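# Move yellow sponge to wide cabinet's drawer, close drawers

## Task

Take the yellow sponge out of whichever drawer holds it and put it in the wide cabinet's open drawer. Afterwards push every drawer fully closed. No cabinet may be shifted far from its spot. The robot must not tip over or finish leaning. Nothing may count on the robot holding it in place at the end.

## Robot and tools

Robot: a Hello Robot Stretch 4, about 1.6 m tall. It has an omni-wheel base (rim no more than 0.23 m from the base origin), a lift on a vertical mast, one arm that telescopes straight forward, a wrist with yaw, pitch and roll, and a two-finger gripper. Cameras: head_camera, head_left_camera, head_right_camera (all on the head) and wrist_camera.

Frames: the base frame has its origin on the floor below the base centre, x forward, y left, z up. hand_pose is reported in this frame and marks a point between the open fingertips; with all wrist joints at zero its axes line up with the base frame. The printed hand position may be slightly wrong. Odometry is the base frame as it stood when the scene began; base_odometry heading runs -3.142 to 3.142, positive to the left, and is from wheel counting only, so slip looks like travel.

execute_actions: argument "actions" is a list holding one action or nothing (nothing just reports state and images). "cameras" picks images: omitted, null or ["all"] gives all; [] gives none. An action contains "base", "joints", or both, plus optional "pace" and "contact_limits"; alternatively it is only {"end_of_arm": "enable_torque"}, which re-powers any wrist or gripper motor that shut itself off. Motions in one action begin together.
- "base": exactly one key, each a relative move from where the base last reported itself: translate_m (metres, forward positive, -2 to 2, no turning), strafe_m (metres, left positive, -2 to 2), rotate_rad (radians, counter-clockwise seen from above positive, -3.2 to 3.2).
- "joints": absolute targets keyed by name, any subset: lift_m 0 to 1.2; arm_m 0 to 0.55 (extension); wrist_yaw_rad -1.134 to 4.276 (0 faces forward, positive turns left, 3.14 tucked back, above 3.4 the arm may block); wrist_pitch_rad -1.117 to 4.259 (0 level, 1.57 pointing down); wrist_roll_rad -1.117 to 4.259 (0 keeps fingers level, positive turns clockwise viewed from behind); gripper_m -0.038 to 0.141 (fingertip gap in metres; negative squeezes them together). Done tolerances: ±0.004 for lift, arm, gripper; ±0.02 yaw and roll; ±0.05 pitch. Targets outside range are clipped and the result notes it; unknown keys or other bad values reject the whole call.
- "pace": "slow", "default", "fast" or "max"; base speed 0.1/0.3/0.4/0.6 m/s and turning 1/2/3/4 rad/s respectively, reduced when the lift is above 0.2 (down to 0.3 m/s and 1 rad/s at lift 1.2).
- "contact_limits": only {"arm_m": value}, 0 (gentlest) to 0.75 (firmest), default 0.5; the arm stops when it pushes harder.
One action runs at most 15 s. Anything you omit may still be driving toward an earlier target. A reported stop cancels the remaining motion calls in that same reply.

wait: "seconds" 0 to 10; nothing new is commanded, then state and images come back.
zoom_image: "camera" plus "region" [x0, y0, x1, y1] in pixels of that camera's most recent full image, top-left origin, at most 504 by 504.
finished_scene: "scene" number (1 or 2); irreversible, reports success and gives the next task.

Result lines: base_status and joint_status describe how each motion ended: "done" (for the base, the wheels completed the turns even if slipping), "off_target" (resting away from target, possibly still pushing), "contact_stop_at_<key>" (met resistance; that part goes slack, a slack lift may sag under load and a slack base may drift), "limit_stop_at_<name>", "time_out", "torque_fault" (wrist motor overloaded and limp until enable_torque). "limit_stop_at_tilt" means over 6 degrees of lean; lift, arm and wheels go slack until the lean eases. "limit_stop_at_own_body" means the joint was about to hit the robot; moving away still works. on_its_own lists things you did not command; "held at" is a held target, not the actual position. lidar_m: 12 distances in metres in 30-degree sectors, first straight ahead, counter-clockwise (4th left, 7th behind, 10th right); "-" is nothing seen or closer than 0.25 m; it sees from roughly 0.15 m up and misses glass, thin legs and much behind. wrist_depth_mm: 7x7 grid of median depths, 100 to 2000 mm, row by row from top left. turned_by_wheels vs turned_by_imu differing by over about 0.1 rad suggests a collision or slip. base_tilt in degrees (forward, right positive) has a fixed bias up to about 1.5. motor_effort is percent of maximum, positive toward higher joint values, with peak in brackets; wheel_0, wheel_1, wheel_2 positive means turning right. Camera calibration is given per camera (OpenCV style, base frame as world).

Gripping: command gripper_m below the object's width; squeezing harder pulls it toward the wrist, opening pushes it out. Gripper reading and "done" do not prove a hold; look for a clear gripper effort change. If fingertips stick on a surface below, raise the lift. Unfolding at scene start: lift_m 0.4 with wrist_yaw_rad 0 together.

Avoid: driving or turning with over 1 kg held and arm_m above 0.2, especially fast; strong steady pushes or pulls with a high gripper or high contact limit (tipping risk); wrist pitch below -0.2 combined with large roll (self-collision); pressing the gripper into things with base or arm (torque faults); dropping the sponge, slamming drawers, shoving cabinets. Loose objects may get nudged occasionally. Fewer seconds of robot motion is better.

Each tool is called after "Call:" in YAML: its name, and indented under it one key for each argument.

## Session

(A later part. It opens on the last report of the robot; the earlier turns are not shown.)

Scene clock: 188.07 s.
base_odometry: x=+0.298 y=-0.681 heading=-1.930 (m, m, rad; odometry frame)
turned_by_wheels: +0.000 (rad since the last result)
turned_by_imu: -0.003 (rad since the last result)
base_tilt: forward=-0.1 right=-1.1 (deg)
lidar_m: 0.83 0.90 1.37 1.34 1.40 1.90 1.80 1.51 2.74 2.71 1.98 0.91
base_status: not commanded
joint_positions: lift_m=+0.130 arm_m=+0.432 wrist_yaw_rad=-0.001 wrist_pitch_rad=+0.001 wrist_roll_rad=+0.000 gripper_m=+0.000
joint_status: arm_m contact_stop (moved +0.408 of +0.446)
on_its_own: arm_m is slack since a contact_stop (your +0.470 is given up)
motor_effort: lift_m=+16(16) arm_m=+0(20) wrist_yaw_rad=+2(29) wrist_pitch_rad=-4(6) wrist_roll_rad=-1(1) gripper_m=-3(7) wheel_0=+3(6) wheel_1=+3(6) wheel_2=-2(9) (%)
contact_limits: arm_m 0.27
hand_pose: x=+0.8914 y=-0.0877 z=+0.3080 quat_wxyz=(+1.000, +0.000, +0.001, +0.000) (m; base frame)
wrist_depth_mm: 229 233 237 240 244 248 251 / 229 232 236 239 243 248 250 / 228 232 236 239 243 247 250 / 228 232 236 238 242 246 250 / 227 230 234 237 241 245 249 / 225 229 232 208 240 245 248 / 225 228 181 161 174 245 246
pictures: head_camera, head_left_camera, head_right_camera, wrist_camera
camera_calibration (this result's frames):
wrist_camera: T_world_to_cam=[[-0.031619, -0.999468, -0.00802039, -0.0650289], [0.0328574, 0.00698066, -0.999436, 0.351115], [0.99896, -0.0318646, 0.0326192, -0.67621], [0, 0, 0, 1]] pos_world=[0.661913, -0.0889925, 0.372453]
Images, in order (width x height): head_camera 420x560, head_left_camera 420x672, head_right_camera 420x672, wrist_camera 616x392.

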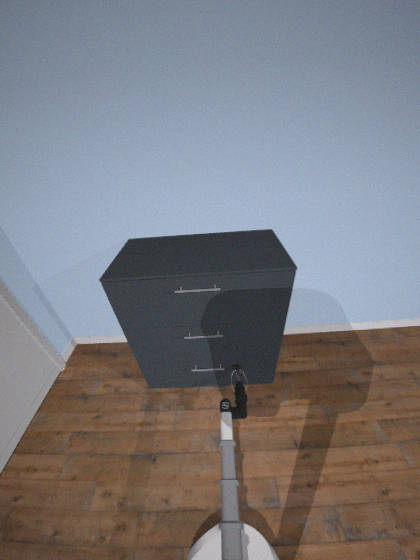

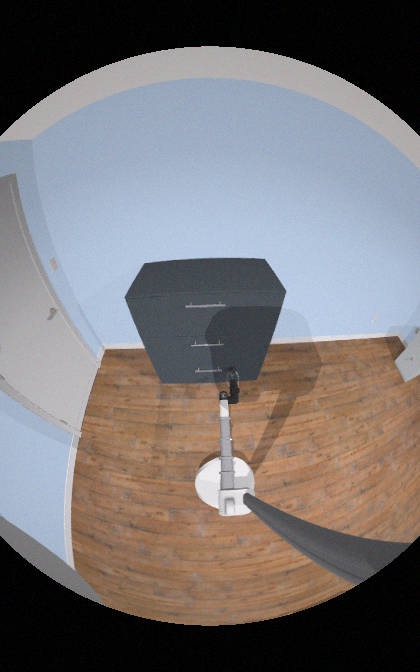

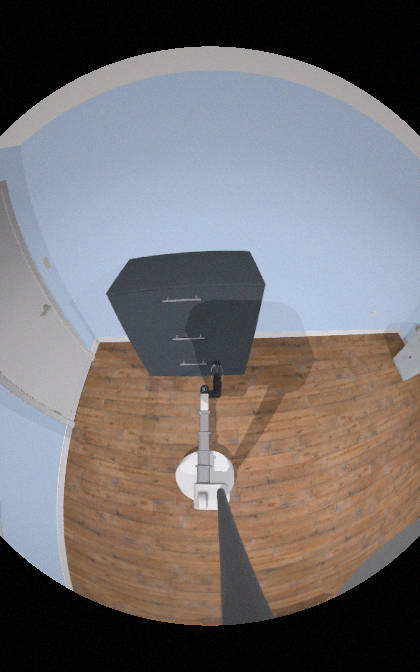

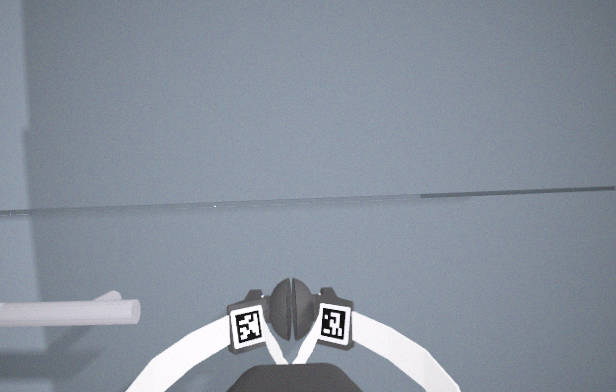

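Call:
execute_actions:
  actions:
    - {"base": {"rotate_rad": -2.443}, "joints": {"arm_m": 0.0, "lift_m": 0.2, "wrist_roll_rad": 1.57, "gripper_m": 0.06, "wrist_yaw_rad": 0, "wrist_pitch_rad": 0}, "pace": "max"}

Scene clock: 203.10 s.
base_odometry: x=+0.298 y=-0.681 heading=+1.910 (m, m, rad; odometry frame)
turned_by_wheels: -2.443 (rad since the last result)
turned_by_imu: -2.418 (rad since the last result)
base_tilt: forward=-0.1 right=-1.0 (deg)
lidar_m: 1.57 2.66 2.71 1.69 0.89 0.85 0.96 1.36 1.37 1.46 2.34 1.49
base_status: done
joint_positions: lift_m=+0.200 arm_m=+0.002 wrist_yaw_rad=+0.000 wrist_pitch_rad=+0.002 wrist_roll_rad=+1.570 gripper_m=+0.060
joint_status: all done
motor_effort: lift_m=+19(25) arm_m=-6(10) wrist_yaw_rad=+0(11) wrist_pitch_rad=-6(6) wrist_roll_rad=+1(7) gripper_m=-3(3) wheel_0=+2(7) wheel_1=+0(10) wheel_2=+1(8) (%)
hand_pose: x=+0.4614 y=-0.0875 z=+0.3774 quat_wxyz=(+0.708, +0.707, +0.001, -0.001) (m; base frame)
wrist_depth_mm: 1921 1983 1983 1708 1229 683 500 / - - 1576 1537 1281 699 500 / - - - 1708 1281 699 508 / - - - - 1336 715 517 / - - - - 1336 723 517 / - - 220 - 216 723 521 / - - - 150 1397 699 521
pictures: head_camera, head_left_camera, head_right_camera, wrist_camera
camera_calibration (this result's frames):
wrist_camera: T_world_to_cam=[[-0.0330612, 0.0064924, -0.999432, 0.385019], [0.0343084, 0.999397, 0.00535726, 0.141565], [0.998864, -0.0341118, -0.033264, -0.22424], [0, 0, 0, 1]] pos_world=[0.231858, -0.151628, 0.376583]
Images, in order (width x height): head_camera 420x560, head_left_camera 420x672, head_right_camera 420x672, wrist_camera 616x392.

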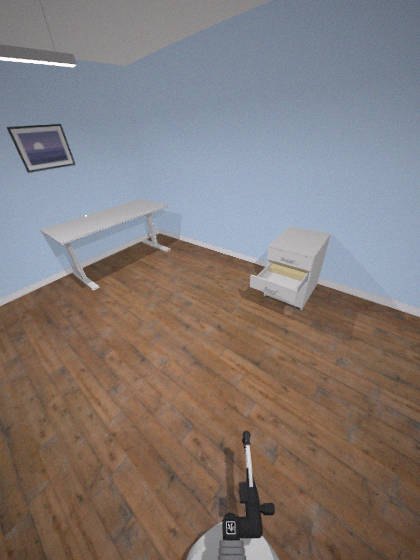

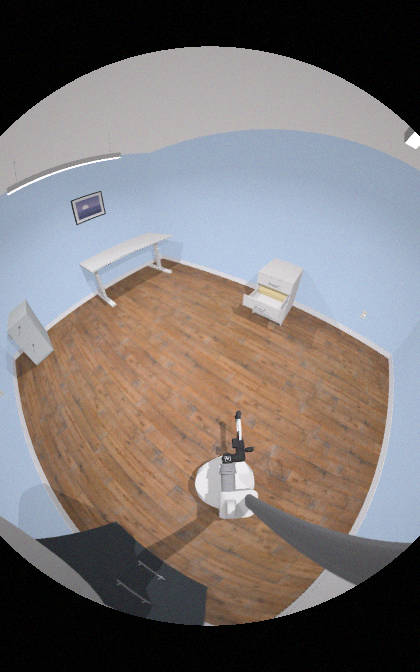

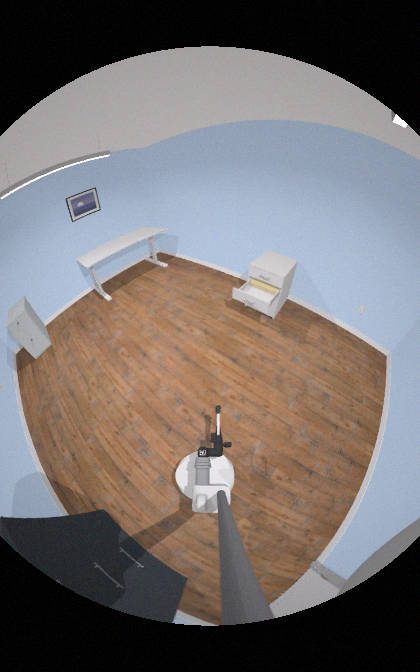

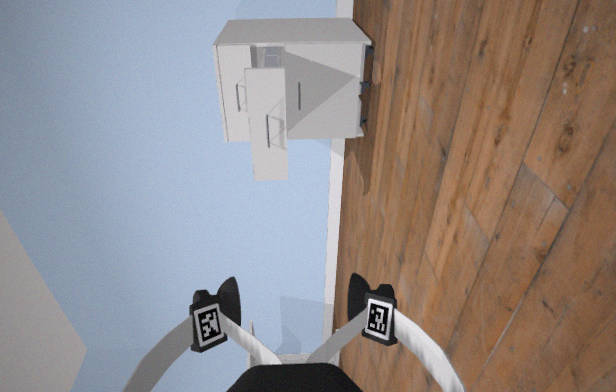

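Call:
execute_actions:
  actions:
    - {"base": {"translate_m": 1.14}, "joints": {"lift_m": 0.261}, "pace": "max"}
  cameras: []

Call:
execute_actions:
  actions:
    - {"base": {"rotate_rad": -0.726}, "pace": "max"}

Scene clock: 215.80 s.
base_odometry: x=-0.082 y=+0.394 heading=+1.910 (m, m, rad; odometry frame)
turned_by_wheels: +0.000 (rad since the last result)
turned_by_imu: -0.001 (rad since the last result)
base_tilt: forward=-0.2 right=-1.1 (deg)
lidar_m: 1.61 1.89 1.87 2.38 2.25 1.80 1.91 2.06 2.06 1.86 0.54 0.54
base_status: done
joint_positions: lift_m=+0.261 arm_m=+0.002 wrist_yaw_rad=+0.000 wrist_pitch_rad=+0.002 wrist_roll_rad=+1.570 gripper_m=+0.060
joint_status: all done
motor_effort: lift_m=+19(24) arm_m=-6(6) wrist_yaw_rad=-1(0) wrist_pitch_rad=-6(7) wrist_roll_rad=+2(1) gripper_m=+1(5) wheel_0=+0(7) wheel_1=-1(7) wheel_2=-2(16) (%)
hand_pose: x=+0.4614 y=-0.0874 z=+0.4384 quat_wxyz=(+0.708, +0.707, +0.001, -0.001) (m; base frame)
wrist_depth_mm: 1118 1160 266 266 1160 788 574 / 1205 1255 1281 1281 1255 798 580 / 1308 1336 1397 1430 1366 820 580 / 1464 1499 1537 1537 1537 831 585 / 1661 1708 1708 1756 1576 842 591 / 1921 1921 219 - 216 854 591 / - - - 151 1618 831 603
pictures: none
No camera images: the call's "cameras" was empty. Leave "cameras" out to get every camera's image.

Scene clock: 217.00 s.
base_odometry: x=-0.082 y=+0.394 heading=+1.184 (m, m, rad; odometry frame)
turned_by_wheels: -0.726 (rad since the last result)
turned_by_imu: -0.718 (rad since the last result)
base_tilt: forward=-0.1 right=-1.0 (deg)
lidar_m: 0.54 1.50 1.98 1.87 2.37 2.36 1.80 1.83 2.23 2.06 2.13 0.60
base_status: done
joint_positions: lift_m=+0.261 arm_m=+0.002 wrist_yaw_rad=+0.000 wrist_pitch_rad=+0.002 wrist_roll_rad=+1.570 gripper_m=+0.060
joint_status: not commanded
motor_effort: lift_m=+19(19) arm_m=-6(6) wrist_yaw_rad=+0(1) wrist_pitch_rad=-8(6) wrist_roll_rad=+1(2) gripper_m=-6(7) wheel_0=+0(3) wheel_1=+1(7) wheel_2=+1(7) (%)
hand_pose: x=+0.4614 y=-0.0875 z=+0.4384 quat_wxyz=(+0.708, +0.707, +0.001, -0.001) (m; base frame)
wrist_depth_mm: 1308 1366 1336 1366 1366 798 574 / 1308 1308 1308 353 1336 809 574 / 1255 1308 349 349 1229 723 580 / 1255 1308 340 342 691 699 591 / 1281 1255 334 336 668 683 585 / 1255 1229 220 330 216 676 591 / 1205 1229 324 150 647 661 609
pictures: head_camera, head_left_camera, head_right_camera, wrist_camera
camera_calibration (this result's frames):
wrist_camera: T_world_to_cam=[[-0.0329943, 0.00649797, -0.999434, 0.445957], [0.0341561, 0.999402, 0.00537017, 0.14126], [0.998872, -0.0339596, -0.0331965, -0.222204], [0, 0, 0, 1]] pos_world=[0.231843, -0.151619, 0.437569]
Images, in order (width x height): head_camera 420x560, head_left_camera 420x672, head_right_camera 420x672, wrist_camera 616x392.

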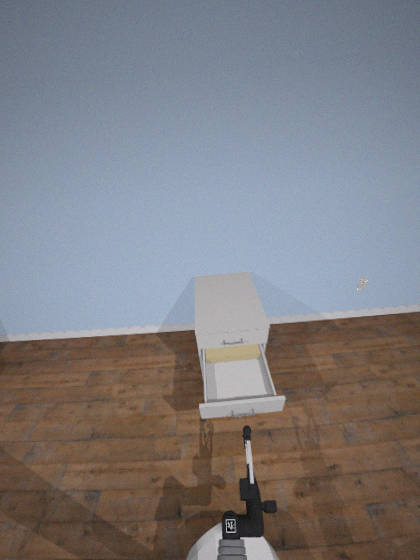

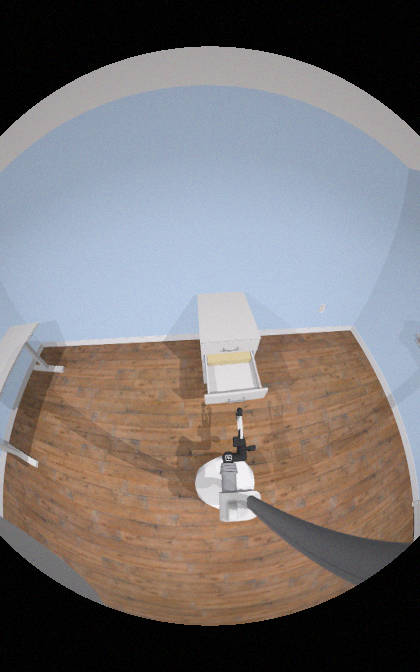

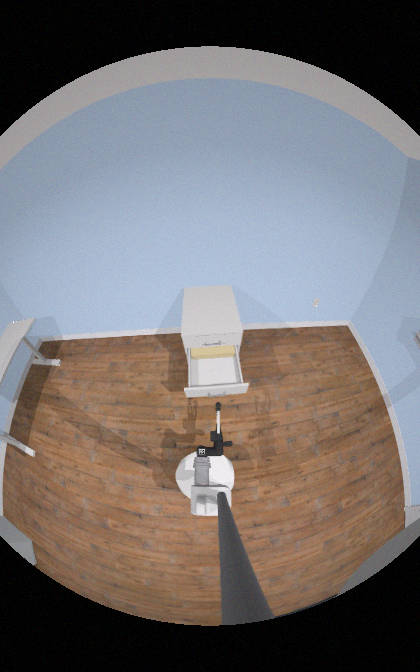

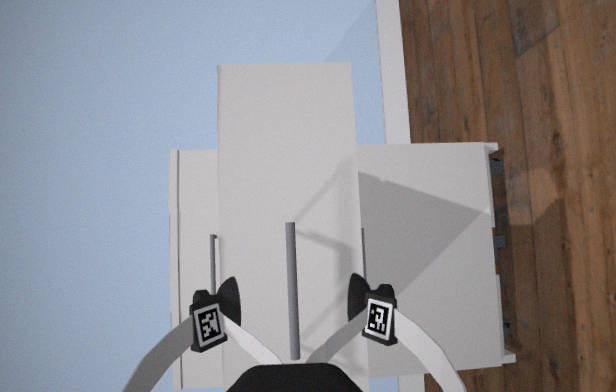

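Call:
execute_actions:
  actions:
    - {"joints": {"arm_m": 0.46}, "contact_limits": {"arm_m": 0.2}, "pace": "slow"}

Scene clock: 227.40 s.
base_odometry: x=-0.082 y=+0.394 heading=+1.184 (m, m, rad; odometry frame)
turned_by_wheels: +0.000 (rad since the last result)
turned_by_imu: -0.003 (rad since the last result)
base_tilt: forward=-0.1 right=-1.1 (deg)
lidar_m: 0.85 1.52 1.98 1.86 2.38 2.36 1.81 1.82 2.22 2.06 2.13 0.93
base_status: not commanded
joint_positions: lift_m=+0.261 arm_m=+0.424 wrist_yaw_rad=-0.005 wrist_pitch_rad=+0.001 wrist_roll_rad=+1.570 gripper_m=+0.060
joint_status: arm_m contact_stop (moved +0.422 of +0.458)
on_its_own: arm_m is slack since a contact_stop (your +0.460 is given up); wrist_yaw_rad is at rest, and its effort (+15) is outside its rest range (-13 to +13)
motor_effort: lift_m=+19(19) arm_m=+0(18) wrist_yaw_rad=+15(27) wrist_pitch_rad=-3(7) wrist_roll_rad=+0(1) gripper_m=-4(5) wheel_0=-2(4) wheel_1=+0(5) wheel_2=-2(7) (%)
contact_limits: arm_m 0.2
hand_pose: x=+0.8830 y=-0.0889 z=+0.4388 quat_wxyz=(+0.707, +0.707, -0.001, -0.002) (m; base frame)
wrist_depth_mm: 878 891 904 917 931 741 559 / 257 260 263 266 270 273 276 / 252 254 258 260 264 267 271 / 246 250 252 255 258 263 265 / 242 246 248 251 254 256 258 / 236 240 217 246 216 249 254 / 232 234 237 157 242 246 249
pictures: head_camera, head_left_camera, head_right_camera, wrist_camera
camera_calibration (this result's frames):
wrist_camera: T_world_to_cam=[[-0.03171, 0.00693994, -0.999473, 0.459161], [0.0393008, 0.999211, 0.00569124, 0.12364], [0.998724, -0.0390996, -0.0319578, -0.644286], [0, 0, 0, 1]] pos_world=[0.653165, -0.151921, 0.437625]
Images, in order (width x height): head_camera 420x560, head_left_camera 420x672, head_right_camera 420x672, wrist_camera 616x392.

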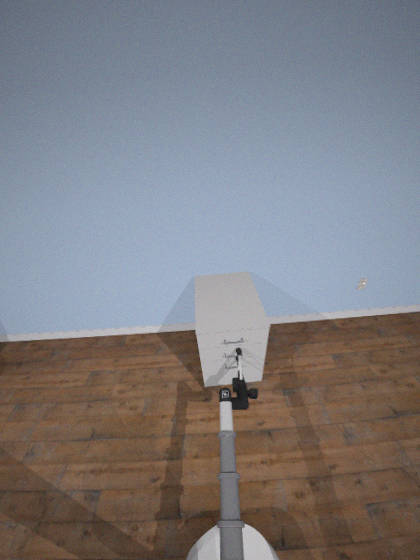

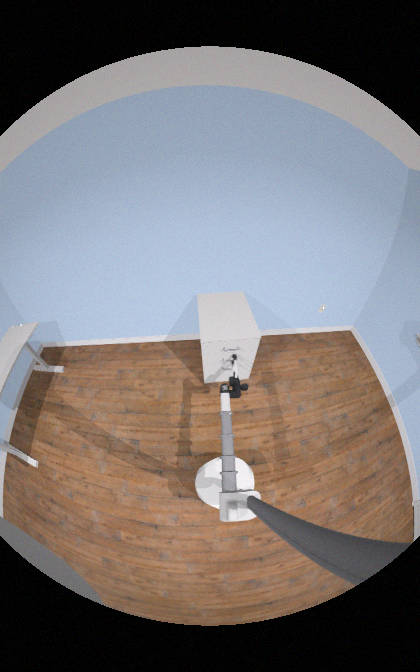

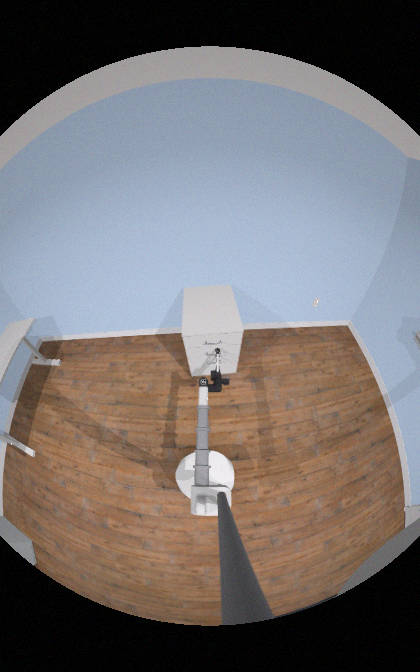

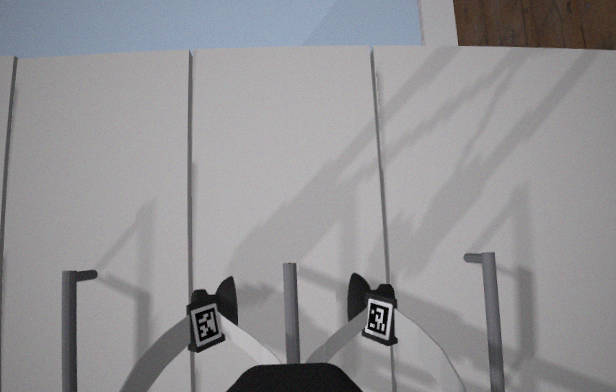

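Call:
execute_actions:
  actions:
    - {"joints": {"arm_m": 0.365}, "pace": "max"}

Scene clock: 232.77 s.
base_odometry: x=-0.082 y=+0.394 heading=+1.184 (m, m, rad; odometry frame)
turned_by_wheels: +0.000 (rad since the last result)
turned_by_imu: -0.001 (rad since the last result)
base_tilt: forward=-0.2 right=-1.0 (deg)
lidar_m: 0.86 1.51 1.97 1.86 2.38 2.36 1.80 1.82 2.21 2.06 2.12 0.93
base_status: not commanded
joint_positions: lift_m=+0.261 arm_m=+0.366 wrist_yaw_rad=+0.000 wrist_pitch_rad=+0.002 wrist_roll_rad=+1.570 gripper_m=+0.060
joint_status: all done
motor_effort: lift_m=+19(19) arm_m=-6(6) wrist_yaw_rad=+0(14) wrist_pitch_rad=-5(5) wrist_roll_rad=+1(1) gripper_m=-6(5) wheel_0=+0(2) wheel_1=+1(1) wheel_2=+1(2) (%)
hand_pose: x=+0.8254 y=-0.0875 z=+0.4385 quat_wxyz=(+0.707, +0.707, +0.001, -0.001) (m; base frame)
wrist_depth_mm: 946 946 960 946 991 788 580 / 917 317 322 325 329 334 338 / 310 312 317 319 322 327 332 / 303 304 309 314 317 320 324 / 298 300 304 307 310 314 317 / 290 294 220 301 216 309 312 / 287 287 291 150 298 303 306
pictures: head_camera, head_left_camera, head_right_camera, wrist_camera
camera_calibration (this result's frames):
wrist_camera: T_world_to_cam=[[-0.0327669, 0.00679291, -0.99944, 0.457874], [0.0342084, 0.999399, 0.0056711, 0.128665], [0.998877, -0.0340034, -0.0329795, -0.585934], [0, 0, 0, 1]] pos_world=[0.595878, -0.151622, 0.437564]
Images, in order (width x height): head_camera 420x560, head_left_camera 420x672, head_right_camera 420x672, wrist_camera 616x392.

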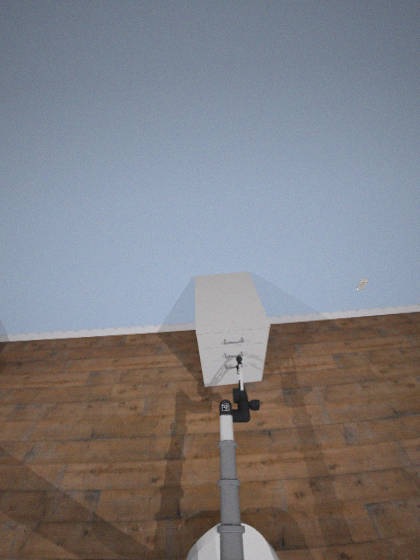

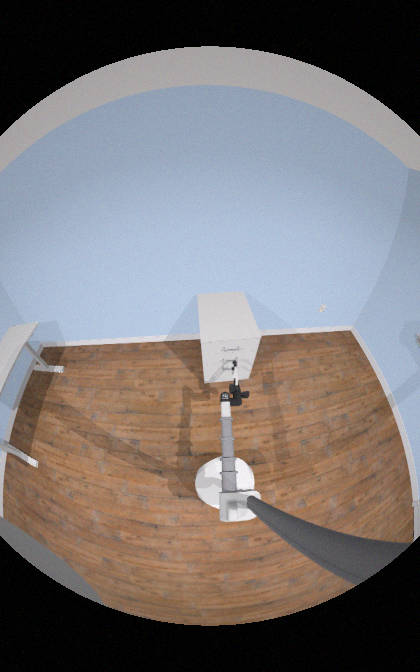

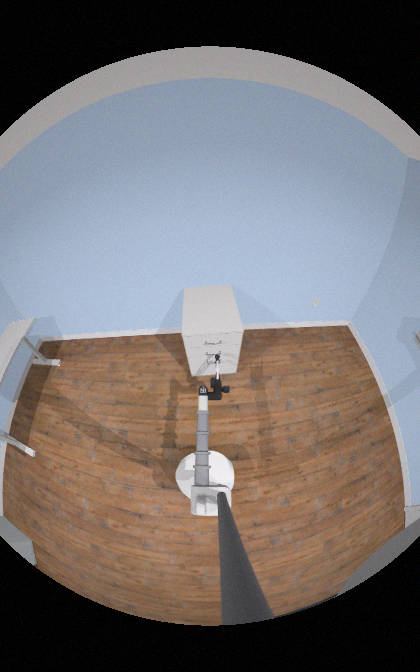

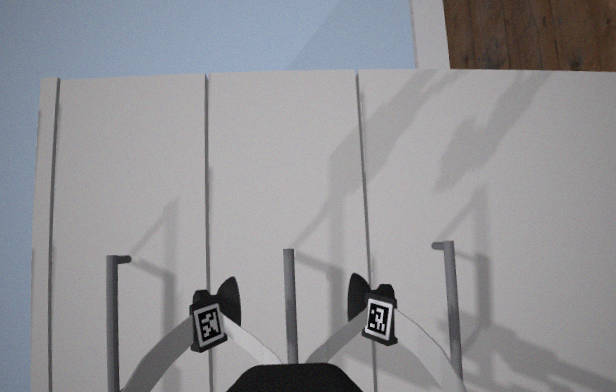

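Call:
finished_scene:
  scene: 2

The scene is finished: the task was done.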